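# Press backing onto pin post, bin the pin

## Task

Push a rubber backing onto the pin's post until it is fully or almost fully seated, then drop the pin into the bin and release it, so that at the end neither gripper holds anything or touches any pin or backing. A tight backing may stall partway if pushed too gently.

## Robot and tools

Robot: two arms, left_arm and right_arm, mounted facing each other across a table. Each has a parallel gripper whose fingers point along the gripper's own +x axis and close along its y axis. The reported gripper position is the spot between the finger pads, roughly 3 to 4 cm short of the fingertips. The names left and right are labels only and do not correspond to image sides.

Scene frame (used for all reported poses): origin at table centre, +z up, table surface at z = +0.020 m, left_arm's base on the +y side. Each result has a state line per arm with end_effector_position (m), end_effector_quat_wxyz, and linear (m/s) and angular (rad/s) velocities. Printed positions can be slightly wrong, more so at long reach. Hand target lines show the pose the controller is currently steering each gripper toward. A pose unreachable line means a clearance check altered or blocked that arm's command. HELD next to an arm in step readings means part of that arm's row was held back on that step. grip_measured is the measured finger opening on the command scale; the last joint value of each arm gives it in metres.

Row format (shared by execute_actions and move): a single flat list of 14 numbers, each in [-1, 1], always all 14 even if one arm is idle. Order: left_arm dx, dy, dz, rx, ry, rz, opening, then right_arm dx, dy, dz, rx, ry, rz, opening. dx..rz are an offset, not a pose: a displacement of the gripper's target relative to its measured pose at the start of the action, expressed in that gripper's own axes. Scale: 1.0 equals 0.6 m of travel or 180 degrees of turn; rx, ry, rz form one rotation vector. Opening is absolute, not an offset: +1 is fully open (0.088 m), empty fingers touch near -0.80, and values down to -1 add no further closing. Closing from fully open needs at least about 0.5 s.

execute_actions(actions): a list of actions; each action is a table of up to 15 rows, each row lasting one 1/30 s step; a short table repeats its final row to fill 15 steps. Every row in an action is measured from the same start pose, not from the row before. For the first action of a call, the start pose is the last one reported in this scene. An empty list just returns state and camera images.

move(target, speed, blocking): target is one 14-number row as above, offsets measured from the latest reported pose. Each gripper follows a straight path toward its target; both paths finish together, lasting 0.5 to 10 s (cut off at 10 s if longer). speed is the top path speed in m/s, 0.002 to 0.5, default 0.25; turning is capped at twice that in rad/s. Openings are sent at the start. Paths do not avoid obstacles or the other arm, and grippers may lag, drift, or overshoot the speed, especially with the arm near full stretch. Faster moves and targets set deeper past a contact hit and press harder. The move: line reports the ending (done, off_target, moving, held, fault) and limits (paced means the sent pose was clipped; held means a check blocked some steps, after which the arm can jump faster than speed), plus each gripper's remaining distance. With blocking=false the result comes back after 0.5 s while motion continues; use wait(0) to check, and call wait or stop before any new execute_actions or move.

wait(seconds): 0 to 10 s; arms keep their last command; returns early if a running move finishes. stop(): brakes a running move (needs stopping room); fingers keep moving. zoom_image(camera, region): enlarges part of the latest image from cam_head_left, cam_head_right, cam_left_wrist or cam_right_wrist (each 672x504); region is [x0, y0, x1, y1] in pixels from the top-left, at most 504 by 504. finished_scene(scene): ends the current scene, given its number; irreversible, so only call it once the goal holds stably. Replying without any tool call ends everything.

Control behaviour: each step's command is clipped to within 70 mm and 16 degrees of the measured pose; position wins over orientation if both cannot be met. A distant target may need several actions, since the arm halts at its last clipped pose. Joint friction may leave the gripper short or tilted, and tiny moves may not happen, so check position and orientation after each move and correct tilt. To keep an arm still, send the offset back to its desired pose in a reply's first call and zeros afterwards, with its intended opening.

Gripping: to hold, command an opening about 0.07 below grip_measured; smaller margins grip more lightly. Readings can be off by about 1 mm and read up to 3 mm narrow under full squeeze. Parts thinner than about 3 mm get proportionally less force. Pad force tops out near 34 to 49 N.

Avoid: dropping parts or pushing anything off the table; arms colliding or pressing each other; contact torques reaching joint limits (waist 16.6, shoulder 20.6, elbow 20.5, wrist pitch 5.42, wrist yaw 5.4, wrist roll 5.07 N m), which freezes the arm for 10 s. Joint ranges (rad): waist -3.054 to 3.054, shoulder 0 to 3.142, elbow 0 to 2.356, wrist pitch and yaw -1.571 to 1.571, wrist roll -3.142 to 3.142. Long loaded holds heat motors: MOTOR HOT warns from 50 °C, and at 95 °C an OVER-TEMPERATURE FAULT holds the arm and may cut its power. Held parts may be tugged or loose objects nudged unexpectedly. Press a tight backing firmly but not with a slam.

Each tool is called after "Emit:" as name([rows], argument=value, ...), one row to a line, values as JSON.

## Session

I'll start by looking at the scene.

Emit:
execute_actions(actions=[])

Scene clock: 0.00 s.
left_arm: end_effector_position=(-0.1462, +0.4062, +0.2002) grip_measured=+0.985 end_effector_quat_wxyz=(-0.103, +0.396, -0.902, -0.136) end_effector_velocity=(+0.002, -0.001, -0.002) end_effector_angular_velocity=(-0.013, -0.015, +0.001) | right_arm: end_effector_position=(+0.2926, -0.1837, +0.1530) grip_measured=+0.982 end_effector_quat_wxyz=(+0.904, -0.176, +0.221, +0.320) end_effector_velocity=(+0.002, -0.004, -0.001) end_effector_angular_velocity=(-0.037, -0.025, +0.011)
Joint positions: left_arm=[-1.645  0.758  0.197 -0.092 -1.066  2.378  0.087] | right_arm=[-0.583  1.485  0.221  0.415  0.82   0.485  0.087]
Joint velocities: left_arm=[-0.002 -0.002 -0.007 -0.007 -0.007  0.007 -0.   ] | right_arm=[-0.002 -0.002 -0.007 -0.007  0.007 -0.037 -0.   ]
Heat: left arm: hottest waist 25 °C (+0.0 °C/min); right arm: hottest wrist roll 25 °C (+0.0 °C/min).
Hand target (left_arm): -0.146, +0.406, +0.200; +0.103, -0.396, +0.902, +0.136
Hand target (right_arm): +0.293, -0.184, +0.153; +0.904, -0.176, +0.221, +0.320

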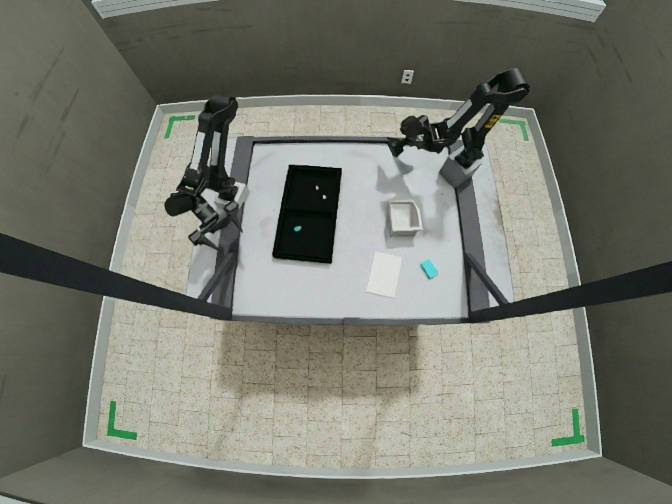

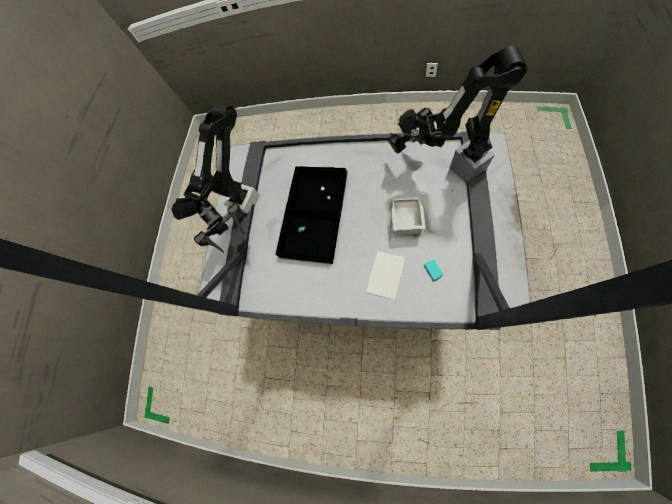

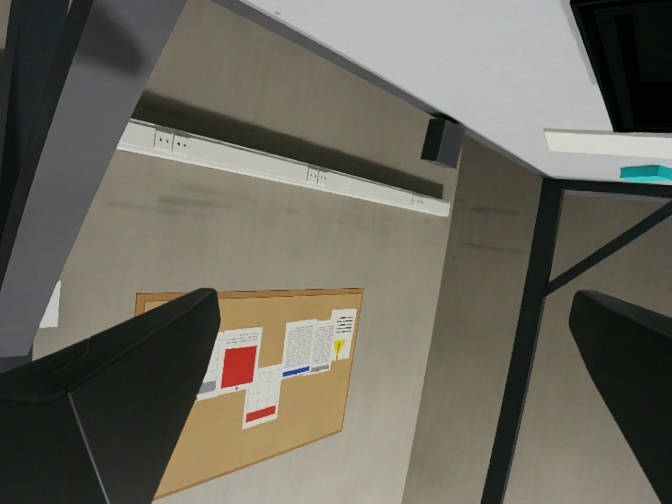

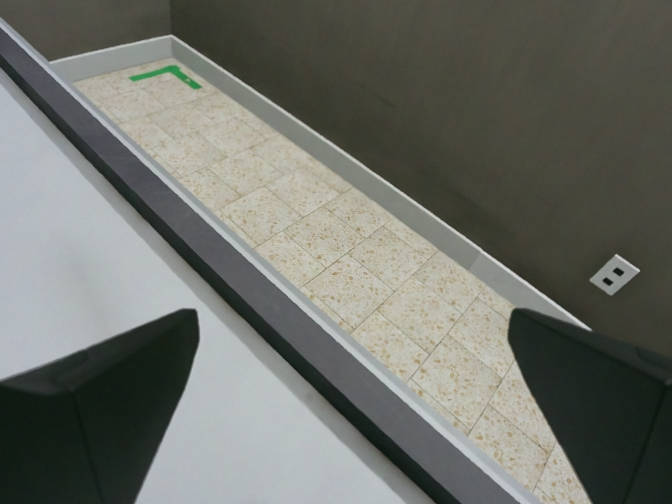

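Emit:
zoom_image(camera="cam_head_left", region=[230, 130, 490, 325])

Emit:
zoom_image(camera="cam_head_left", region=[270, 160, 350, 270])

Emit:
zoom_image(camera="cam_head_right", region=[270, 160, 350, 270])

Region (230, 130, 490, 325) of cam_head_left's 672x504 image, scaled by 1.938, with more detail than that image has; it fills the top 378 rows of this view, and the rest is white.

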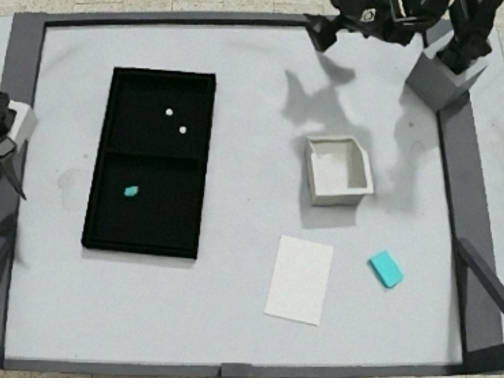

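Region (270, 160, 350, 270) of cam_head_left's 672x504 image, scaled by 4.582, with more detail than that image has; it fills the left 367 columns of this view, and the rest is white.

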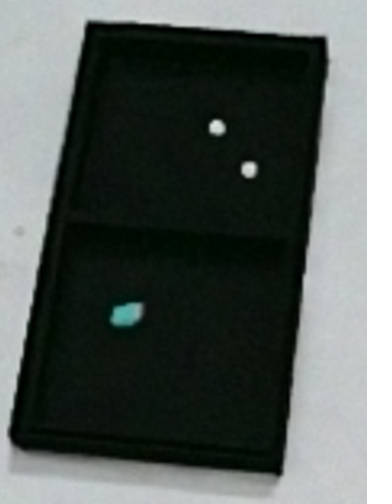

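Region (270, 160, 350, 270) of cam_head_right's 672x504 image, scaled by 4.582, with more detail than that image has; it fills the left 367 columns of this view, and the rest is white.

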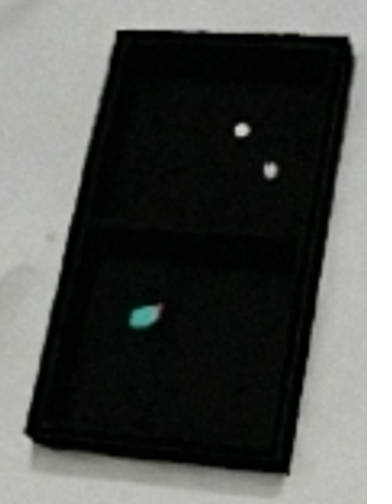

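Emit:
move(target=[0, 0, -0.05, -0.64, 0, 0, 1, 0, 0, 0, 0, 0, 0, 1], speed=0.5)

Scene clock: 111.47 s.
left_arm: end_effector_position=(-0.1466, +0.3960, +0.2234) grip_measured=+0.985 end_effector_quat_wxyz=(+0.276, +0.303, -0.375, -0.832) end_effector_velocity=(+0.003, -0.001, -0.002) end_effector_angular_velocity=(+0.016, +0.010, +0.015) | right_arm: end_effector_position=(+0.2926, -0.1837, +0.1530) grip_measured=+0.982 end_effector_quat_wxyz=(+0.904, -0.176, +0.221, +0.320) end_effector_velocity=(+0.000, -0.003, -0.004) end_effector_angular_velocity=(-0.023, +0.001, +0.006)
Joint positions: left_arm=[-1.564  0.675  0.262 -0.169 -1.     0.47   0.087] | right_arm=[-0.583  1.485  0.221  0.415  0.82   0.485  0.087]
Joint velocities: left_arm=[-0.002 -0.007 -0.002 -0.022 -0.007 -0.037  0.   ] | right_arm=[-0.002  0.002 -0.007 -0.007 -0.007 -0.007 -0.   ]
Heat: left arm: hottest elbow 29 °C (+1.0 °C/min); right arm: hottest wrist pitch 27 °C (+1.0 °C/min).
Hand target (left_arm): -0.149, +0.396, +0.229; -0.279, -0.299, +0.369, +0.835
Hand target (right_arm): +0.293, -0.184, +0.153; +0.904, -0.176, +0.221, +0.320
Off the commanded pose (left_arm): 0.005 m, 1 deg.
Off the commanded pose (right_arm): 0.000 m, 0 deg.
move: done

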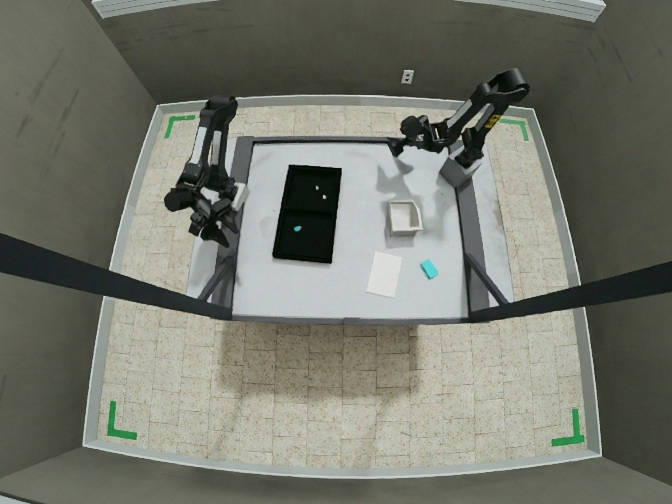

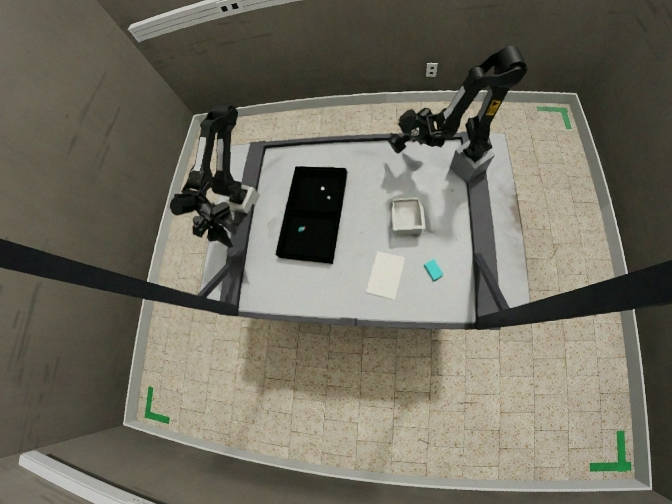

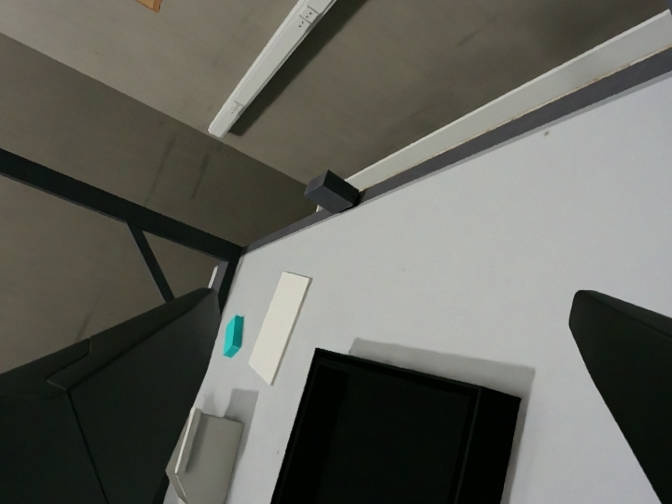

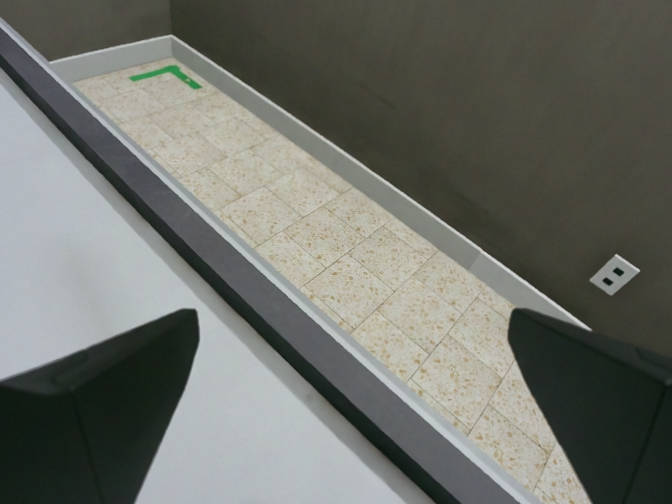

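Emit:
move(target=[0.0379, 0.143, -0.2626, -0.4713, 0.4506, -0.0466, 1, 0, 0, 0, 0, 0, 0, 1], speed=0.4)

Scene clock: 149.97 s.
left_arm: end_effector_position=(-0.0286, +0.2603, +0.1974) grip_measured=+0.985 end_effector_quat_wxyz=(+0.504, +0.506, +0.487, -0.503) end_effector_velocity=(+0.001, +0.004, -0.001) end_effector_angular_velocity=(+0.027, -0.005, +0.010) | right_arm: end_effector_position=(+0.2926, -0.1837, +0.1530) grip_measured=+0.982 end_effector_quat_wxyz=(+0.904, -0.176, +0.221, +0.320) end_effector_velocity=(-0.002, -0.002, -0.004) end_effector_angular_velocity=(-0.028, +0.011, +0.016)
Joint positions: left_arm=[-0.169  1.405  1.052 -1.214 -0.024 -0.433  0.087] | right_arm=[-0.583  1.485  0.221  0.415  0.82   0.485  0.087]
Joint velocities: left_arm=[ 0.002  0.007  0.002 -0.022  0.007 -0.007  0.   ] | right_arm=[-0.002 -0.002 -0.002 -0.022 -0.022 -0.007 -0.   ]
Heat: left arm: hottest elbow 33 °C (+4.0 °C/min); right arm: hottest wrist pitch 28 °C (+1.0 °C/min).
Hand target (left_arm): -0.030, +0.257, +0.200; +0.505, +0.502, +0.490, -0.503
Hand target (right_arm): +0.293, -0.184, +0.153; +0.904, -0.176, +0.221, +0.320
Off the commanded pose (left_arm): 0.003 m, 2 deg.
Off the commanded pose (right_arm): 0.000 m, 0 deg.
move: done

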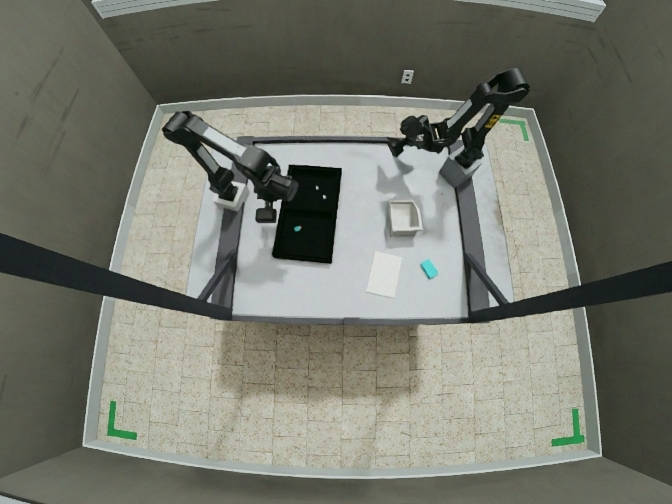

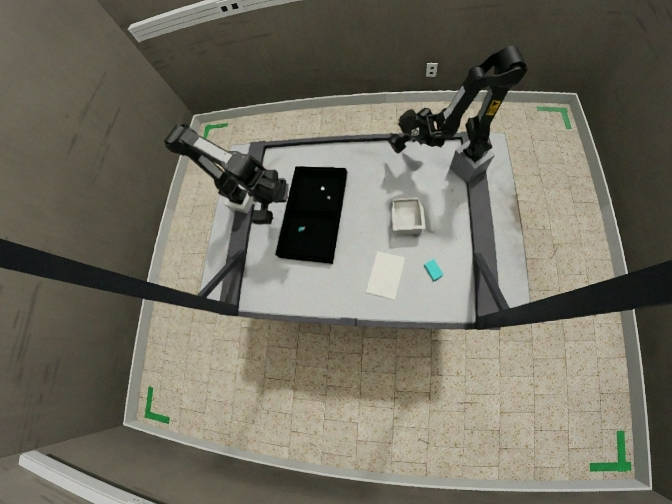

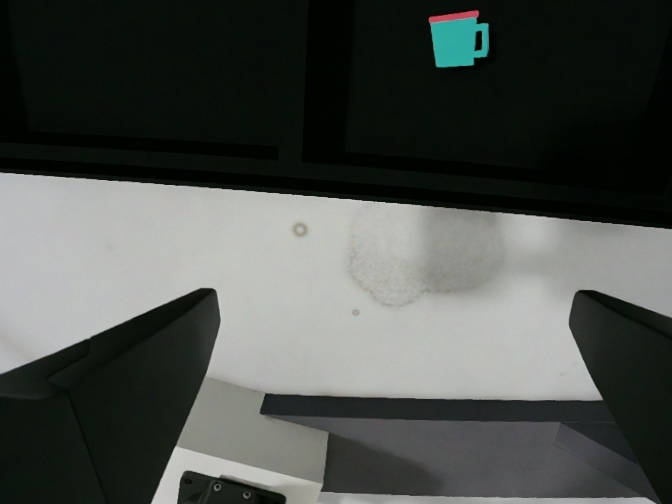

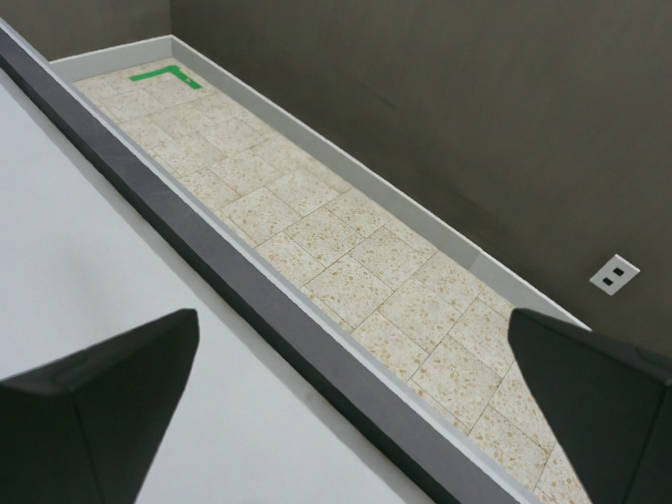

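Emit:
zoom_image(camera="cam_left_wrist", region=[390, 0, 530, 105])

Region (390, 0, 530, 105) of cam_left_wrist's 672x504 image, scaled by 3.600, with more detail than that image has; it fills the top 378 rows of this view, and the rest is white.

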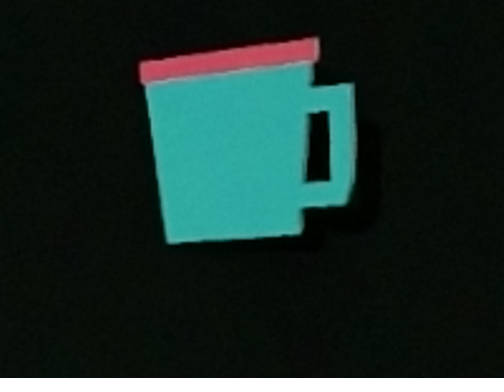

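Emit:
move(target=[0.1123, -0.0517, 0.1167, -0.0057, 0.0045, -0.0064, 1, 0.010, 0.386, 0.0537, -0.1408, 0.0438, 0.2640, 1], speed=0.3)

Scene clock: 202.17 s.
left_arm: end_effector_position=(-0.0580, +0.1945, +0.1289) grip_measured=+0.985 end_effector_quat_wxyz=(+0.500, +0.503, +0.499, -0.498) end_effector_velocity=(+0.001, +0.002, -0.001) end_effector_angular_velocity=(+0.008, -0.012, +0.019) | right_arm: end_effector_position=(+0.1540, +0.0030, +0.1405) grip_measured=+0.982 end_effector_quat_wxyz=(+0.626, -0.280, +0.256, +0.681) end_effector_velocity=(-0.005, +0.001, +0.002) end_effector_angular_velocity=(+0.001, +0.010, +0.023)
Joint positions: left_arm=[-0.151  1.755  1.123 -0.946 -0.004 -0.433  0.087] | right_arm=[-0.541  1.929  0.854  0.296  0.021  0.019  0.087]
Joint velocities: left_arm=[-0.002  0.002 -0.002 -0.007 -0.007 -0.022 -0.   ] | right_arm=[ 0.002 -0.002  0.007 -0.007 -0.022 -0.007 -0.   ]
Heat: left arm: hottest elbow 32 °C (+0.0 °C/min); right arm: hottest wrist pitch 28 °C (+0.0 °C/min).
Hand target (left_arm): -0.059, +0.191, +0.129; +0.500, +0.500, +0.500, -0.500
Hand target (right_arm): +0.154, +0.004, +0.137; +0.624, -0.283, +0.259, +0.681
Off the commanded pose (left_arm): 0.005 m, 0 deg.
Off the commanded pose (right_arm): 0.005 m, 0 deg.
move: done

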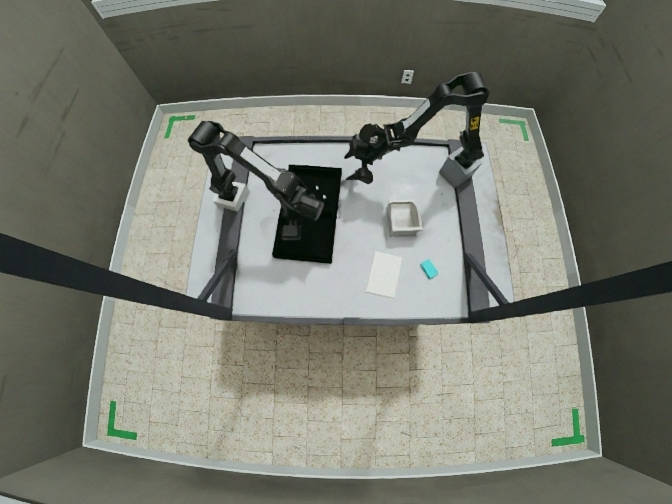

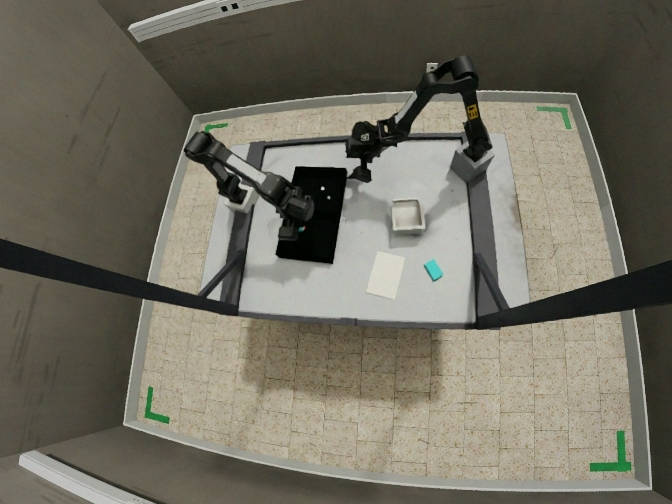

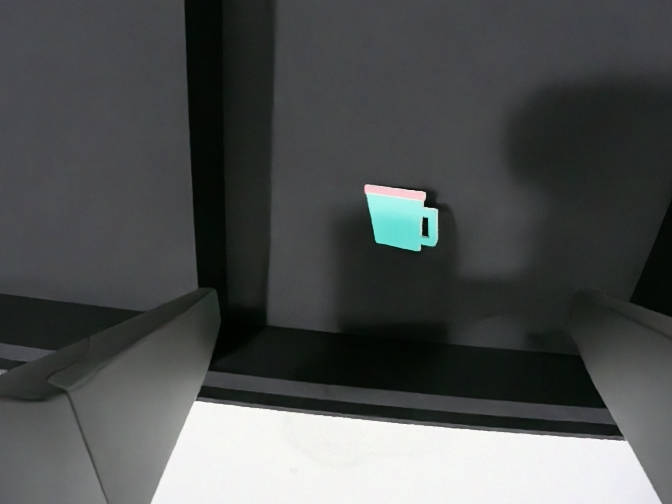

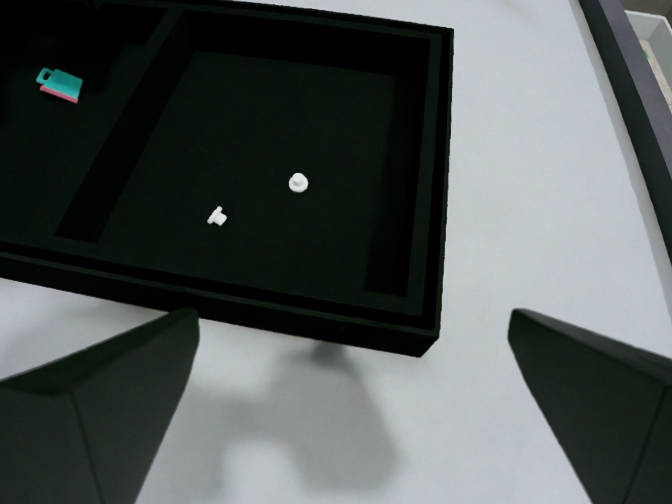

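Emit:
zoom_image(camera="cam_right_wrist", region=[190, 155, 330, 245])

Emit:
zoom_image(camera="cam_right_wrist", region=[0, 40, 130, 130])

Emit:
zoom_image(camera="cam_left_wrist", region=[330, 160, 480, 280])

Region (190, 155, 330, 245) of cam_right_wrist's 672x504 image, scaled by 3.600, with more detail than that image has; it fills the top 324 rows of this view, and the rest is white.

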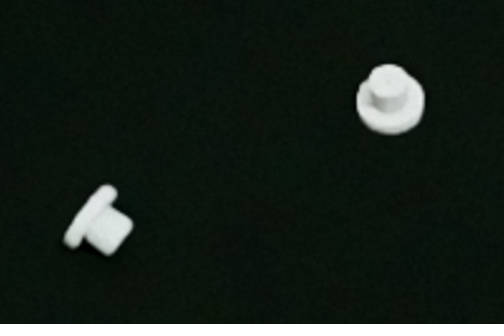

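Region (0, 40, 130, 130) of cam_right_wrist's 672x504 image, scaled by 3.877, with more detail than that image has; it fills the top 349 rows of this view, and the rest is white.

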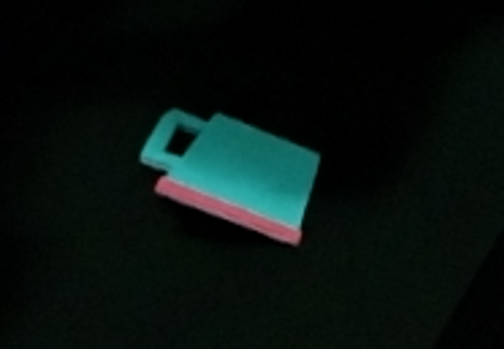

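Region (330, 160, 480, 280) of cam_left_wrist's 672x504 image, scaled by 3.360, with more detail than that image has; it fills the top 403 rows of this view, and the rest is white.

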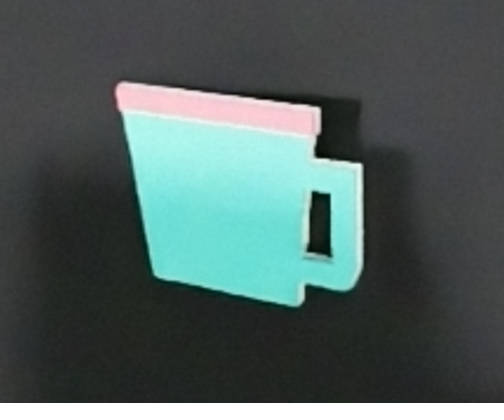

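Emit:
zoom_image(camera="cam_head_right", region=[270, 110, 430, 270])

Region (270, 110, 430, 270) of cam_head_right's 672x504 image, scaled by 3.150, with more detail than that image has.

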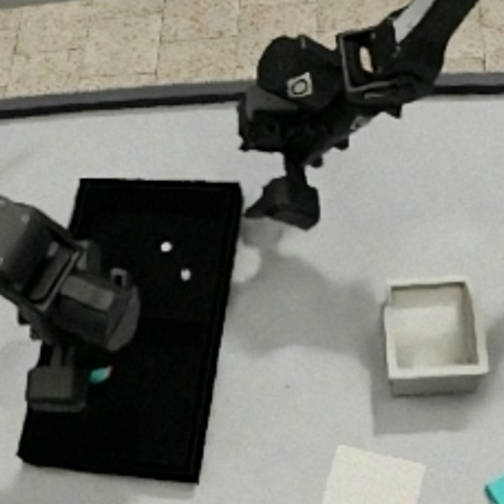

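Emit:
move(target=[0.0388, -0.0775, 0.0075, 0.4869, 0.1283, 0.1299, 0.0, 0.1511, 0.051, 0.0708, -0.0186, 0.1132, 0.0138, -0.29], speed=0.4)

Scene clock: 324.70 s.
left_arm: end_effector_position=(-0.1036, +0.1922, +0.1059) grip_measured=+0.003 end_effector_quat_wxyz=(+0.001, +0.863, +0.005, -0.504) end_effector_velocity=(+0.001, -0.003, +0.001) end_effector_angular_velocity=(-0.016, -0.010, -0.017) | right_arm: end_effector_position=(+0.1176, +0.0954, +0.1149) grip_measured=-0.288 end_effector_quat_wxyz=(+0.553, -0.403, +0.346, +0.641) end_effector_velocity=(+0.003, -0.001, +0.001) end_effector_angular_velocity=(-0.011, -0.012, +0.001)
Joint positions: left_arm=[-0.444  2.147  1.478 -1.266 -0.371  0.768  0.039] | right_arm=[-0.497  2.372  1.701 -0.45   0.005  0.005  0.025]
Joint velocities: left_arm=[-0.002 -0.002 -0.002  0.007 -0.022  0.007 -0.   ] | right_arm=[-0.002  0.002  0.012 -0.022  0.007 -0.007  0.   ]
Heat: left arm: hottest elbow 32 °C (+0.0 °C/min); right arm: hottest shoulder 31 °C (+2.0 °C/min).
Hand target (left_arm): -0.106, +0.191, +0.105; -0.002, +0.864, +0.001, -0.503
Hand target (right_arm): +0.116, +0.095, +0.109; +0.549, -0.408, +0.349, +0.641
Off the commanded pose (left_arm): 0.002 m, 1 deg.
Off the commanded pose (right_arm): 0.008 m, 1 deg.
move: done

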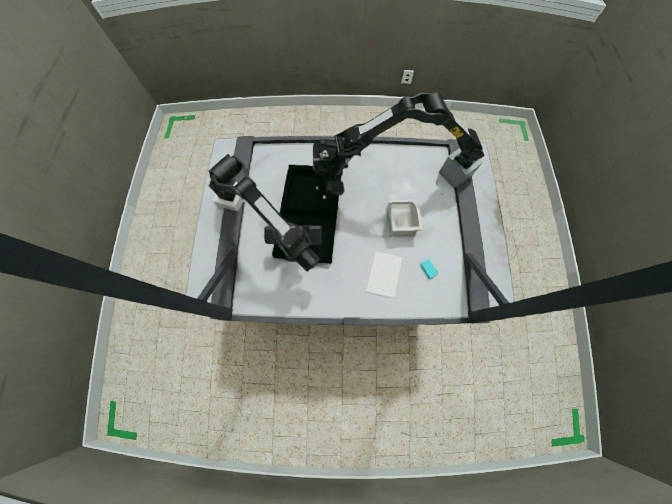

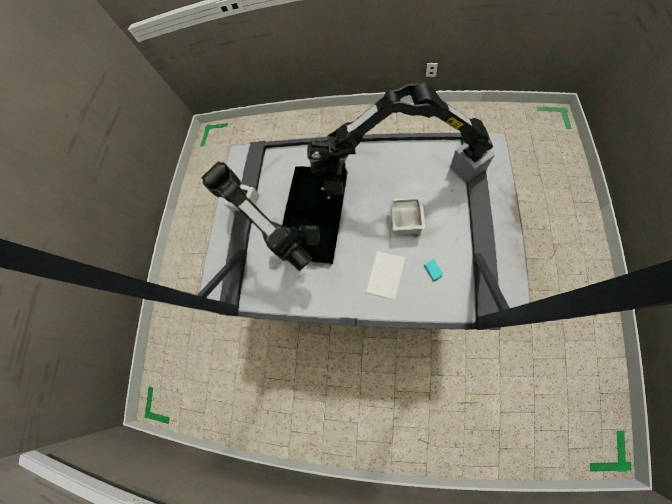

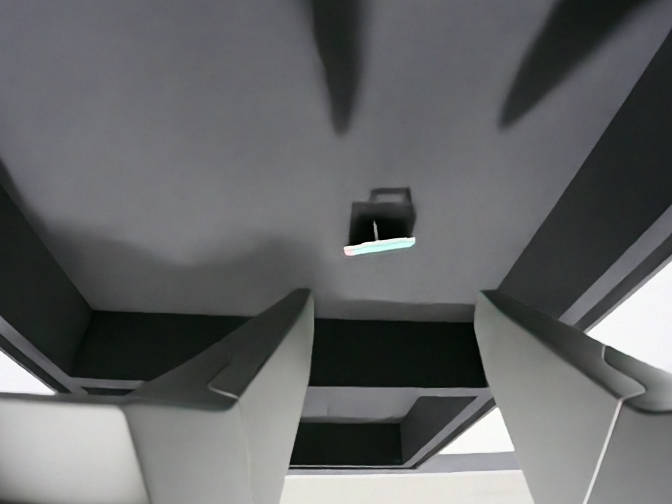

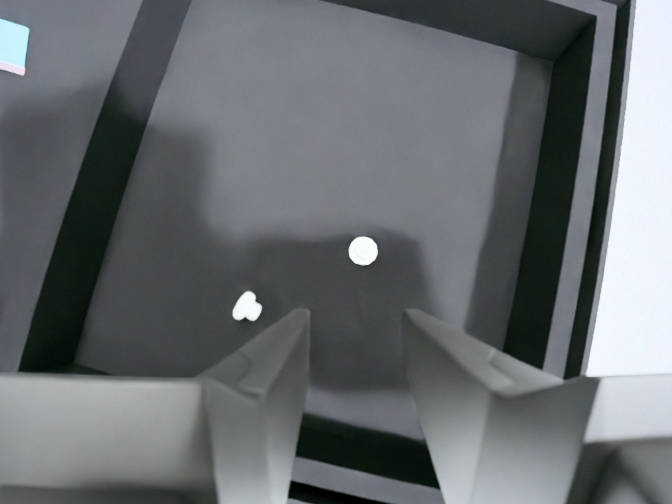

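Emit:
zoom_image(camera="cam_left_wrist", region=[300, 170, 500, 320])

Emit:
zoom_image(camera="cam_right_wrist", region=[220, 210, 460, 390])

Region (300, 170, 500, 320) of cam_left_wrist's 672x504 image, scaled by 2.520, with more detail than that image has; it fills the top 378 rows of this view, and the rest is white.

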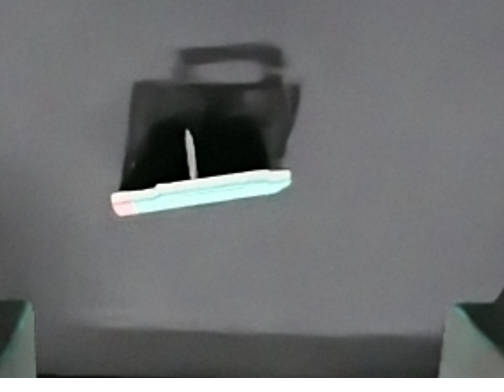

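Region (220, 210, 460, 390) of cam_right_wrist's 672x504 image, scaled by 2.100, with more detail than that image has; it fills the top 378 rows of this view, and the rest is white.

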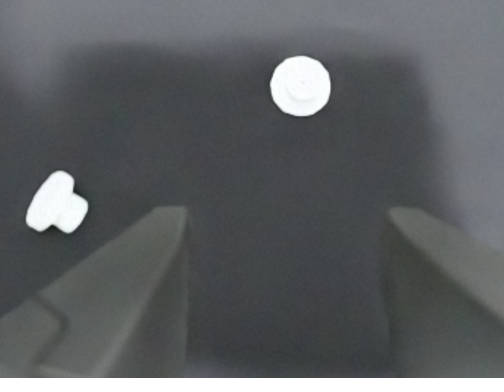

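Emit:
move(target=[0.05, 0.002, 0, -0.039, 0, 0.011, 0.0, 0.055, -0.007, 0.005, 0, 0.004, 0, -0.29], speed=0.1)

Scene clock: 373.90 s.
left_arm: end_effector_position=(-0.0915, +0.1908, +0.0799) grip_measured=+0.003 end_effector_quat_wxyz=(+0.059, +0.861, +0.019, -0.505) end_effector_velocity=(+0.005, -0.000, +0.001) end_effector_angular_velocity=(-0.013, -0.037, -0.008) | right_arm: end_effector_position=(+0.1187, +0.1130, +0.0931) grip_measured=-0.288 end_effector_quat_wxyz=(+0.553, -0.404, +0.347, +0.640) end_effector_velocity=(-0.001, +0.007, +0.008) end_effector_angular_velocity=(+0.026, +0.007, +0.007)
Joint positions: left_arm=[-0.425  2.147  1.365 -1.119 -0.4    0.681  0.039] | right_arm=[-0.505  2.477  1.803 -0.45   0.004  0.     0.025]
Joint velocities: left_arm=[-0.002  0.002 -0.007 -0.007 -0.037 -0.007 -0.   ] | right_arm=[-0.002 -0.002  0.017  0.007 -0.007 -0.007 -0.   ]
Heat: left arm: hottest shoulder 33 °C (+1.0 °C/min); right arm: hottest shoulder 40 °C (+9.1 °C/min).
Hand target (left_arm): -0.089, +0.192, +0.080; +0.062, +0.862, +0.021, -0.503
Hand target (right_arm): +0.119, +0.113, +0.087; +0.551, -0.407, +0.350, +0.639
Off the commanded pose (left_arm): 0.003 m, 0 deg.
Off the commanded pose (right_arm): 0.007 m, 1 deg.
move: done

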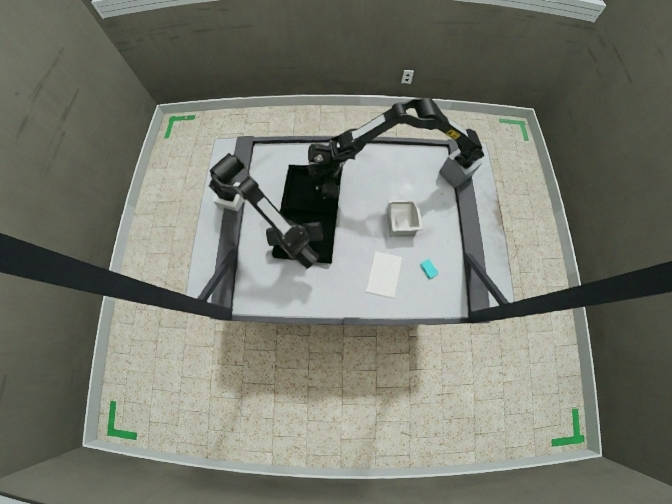

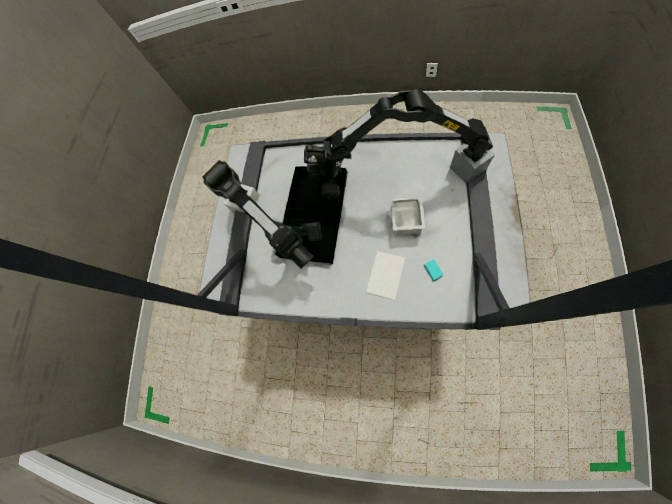

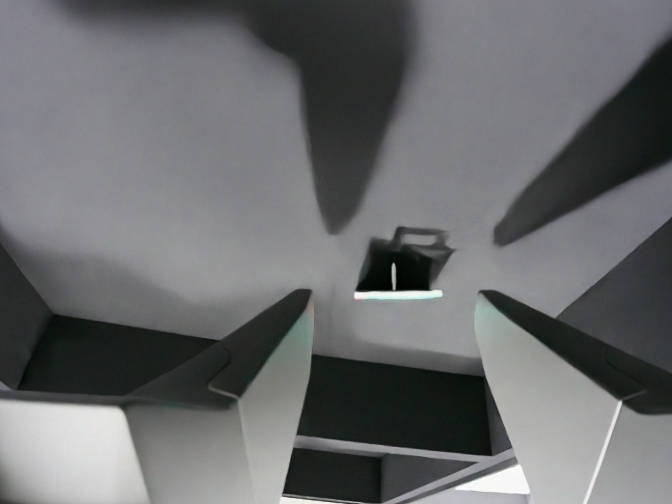

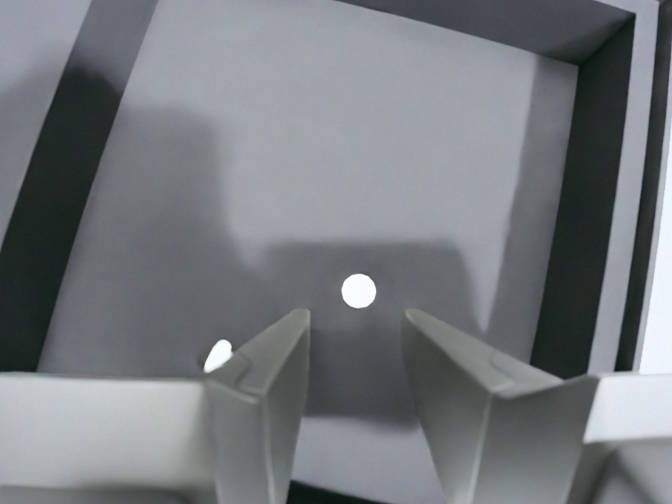

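Emit:
move(target=[0.037, -0.001, -0.013, 0, 0, 0, 0.0, 0.05, -0.002, -0.012, 0, 0.004, 0, -0.29], speed=0.06)

Scene clock: 403.63 s.
left_arm: end_effector_position=(-0.0778, +0.1917, +0.0648) grip_measured=+0.003 end_effector_quat_wxyz=(+0.059, +0.860, +0.019, -0.507) end_effector_velocity=(+0.002, +0.002, +0.002) end_effector_angular_velocity=(+0.005, -0.010, -0.011) | right_arm: end_effector_position=(+0.1181, +0.1202, +0.0706) grip_measured=-0.288 end_effector_quat_wxyz=(+0.553, -0.405, +0.348, +0.639) end_effector_velocity=(+0.001, -0.004, -0.013) end_effector_angular_velocity=(-0.021, -0.006, +0.021)
Joint positions: left_arm=[-0.395  2.143  1.29  -1.032 -0.407  0.714  0.039] | right_arm=[-0.505  2.549  1.844 -0.422  0.004 -0.     0.025]
Joint velocities: left_arm=[-0.002 -0.007 -0.007 -0.007 -0.007  0.007 -0.   ] | right_arm=[-0.002  0.022 -0.007  0.007 -0.007 -0.022 -0.   ]
Heat: left arm: hottest shoulder 35 °C (+4.0 °C/min); right arm: hottest shoulder 43 °C (+7.0 °C/min).
Hand target (left_arm): -0.074, +0.192, +0.064; +0.059, +0.861, +0.019, -0.504
Hand target (right_arm): +0.119, +0.120, +0.063; +0.551, -0.409, +0.351, +0.637
Off the commanded pose (left_arm): 0.004 m, 0 deg.
Off the commanded pose (right_arm): 0.008 m, 1 deg.
move: done

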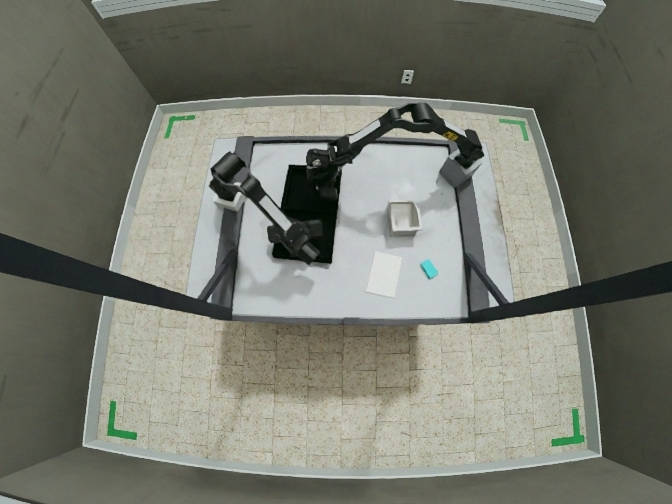

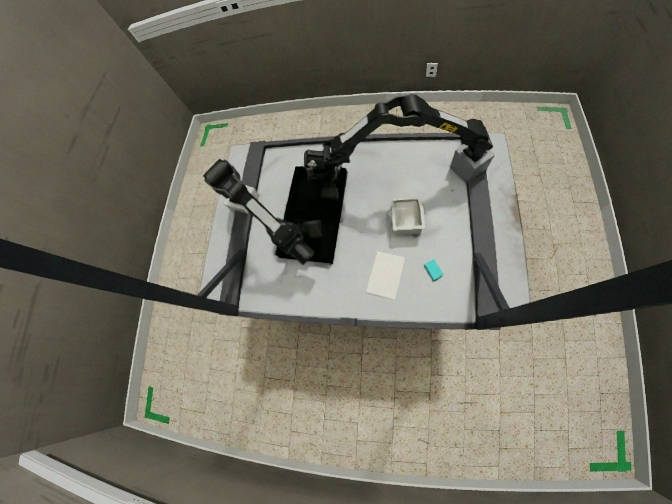

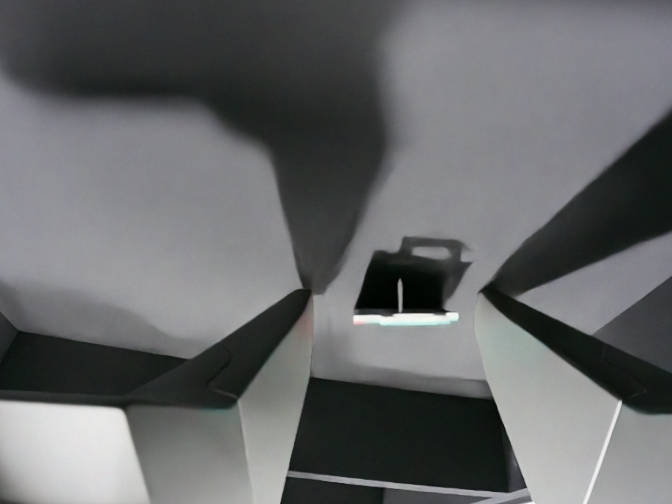

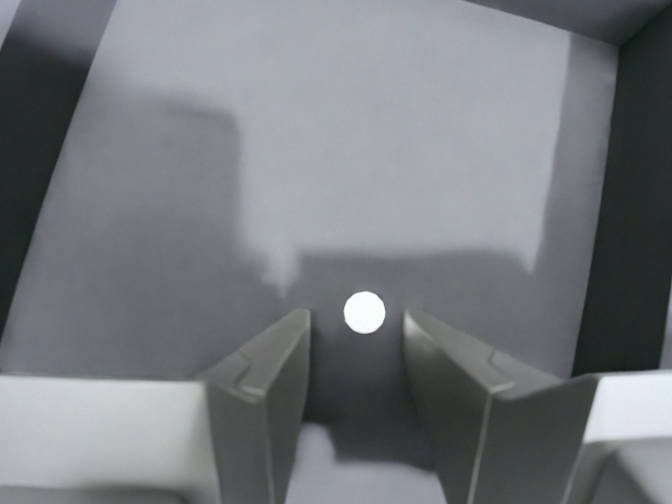

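Emit:
move(target=[0.005, -0.0067, -0.0125, 0, 0, 0, 0.0, 0.0238, -0.0075, -0.005, 0, 0.004, 0, -0.29], speed=0.03)

Scene clock: 424.47 s.
left_arm: end_effector_position=(-0.0741, +0.1945, +0.0651) grip_measured=+0.003 end_effector_quat_wxyz=(+0.061, +0.859, +0.018, -0.509) end_effector_velocity=(+0.003, -0.000, +0.002) end_effector_angular_velocity=(-0.011, -0.021, -0.003) | right_arm: end_effector_position=(+0.1195, +0.1269, +0.0688) grip_measured=-0.288 end_effector_quat_wxyz=(+0.554, -0.402, +0.346, +0.642) end_effector_velocity=(+0.003, -0.001, -0.001) end_effector_angular_velocity=(-0.005, -0.017, +0.014)
Joint positions: left_arm=[-0.392  2.122  1.26  -1.014 -0.407  0.717  0.039] | right_arm=[-0.511  2.572  1.878 -0.424 -0.    -0.006  0.025]
Joint velocities: left_arm=[-0.002 -0.002 -0.002 -0.007 -0.022 -0.007 -0.   ] | right_arm=[-0.002  0.002  0.002 -0.007  0.007 -0.022 -0.001]
Heat: left arm: hottest shoulder 36 °C (+4.0 °C/min); right arm: hottest shoulder 45 °C (+6.1 °C/min).
Hand target (left_arm): -0.070, +0.196, +0.066; +0.059, +0.860, +0.019, -0.507
Hand target (right_arm): +0.122, +0.124, +0.057; +0.551, -0.409, +0.351, +0.637
Off the commanded pose (left_arm): 0.004 m, 0 deg.
Off the commanded pose (right_arm): 0.013 m, 1 deg.
move: off_target (right_arm)

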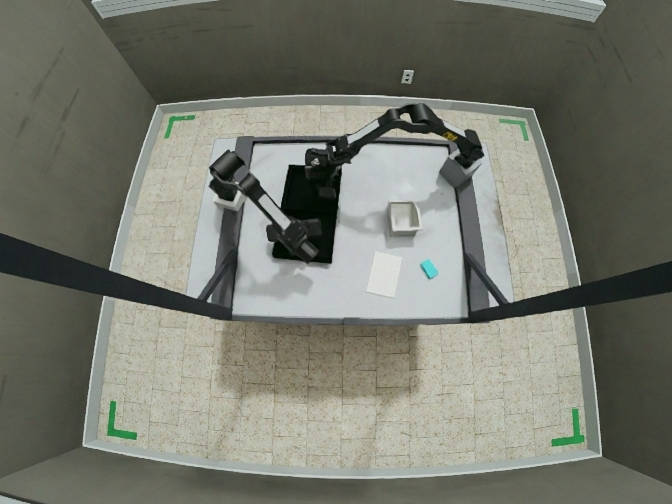

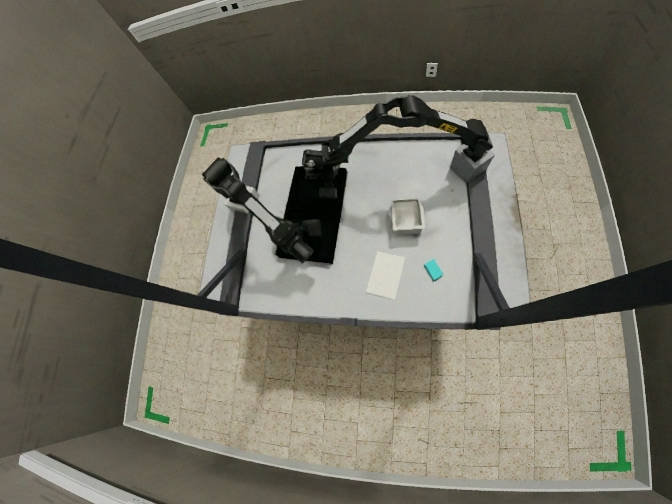

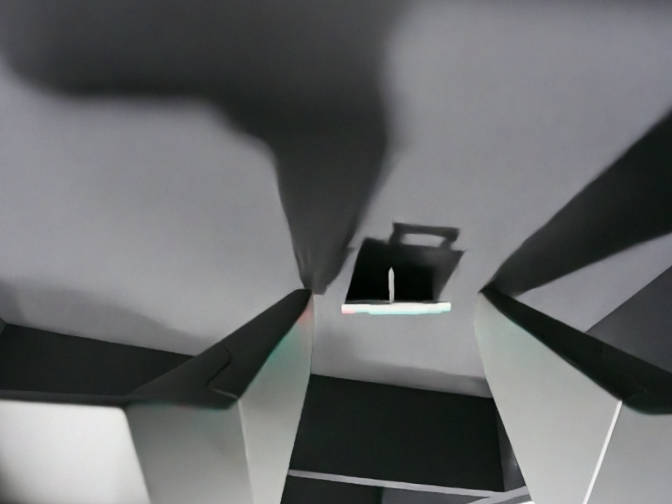

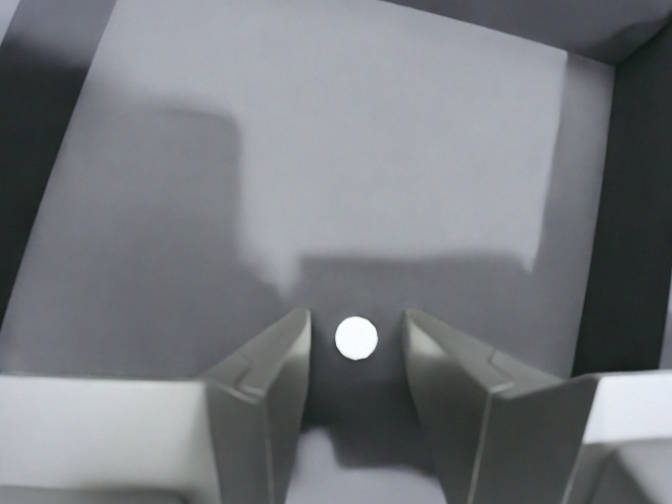

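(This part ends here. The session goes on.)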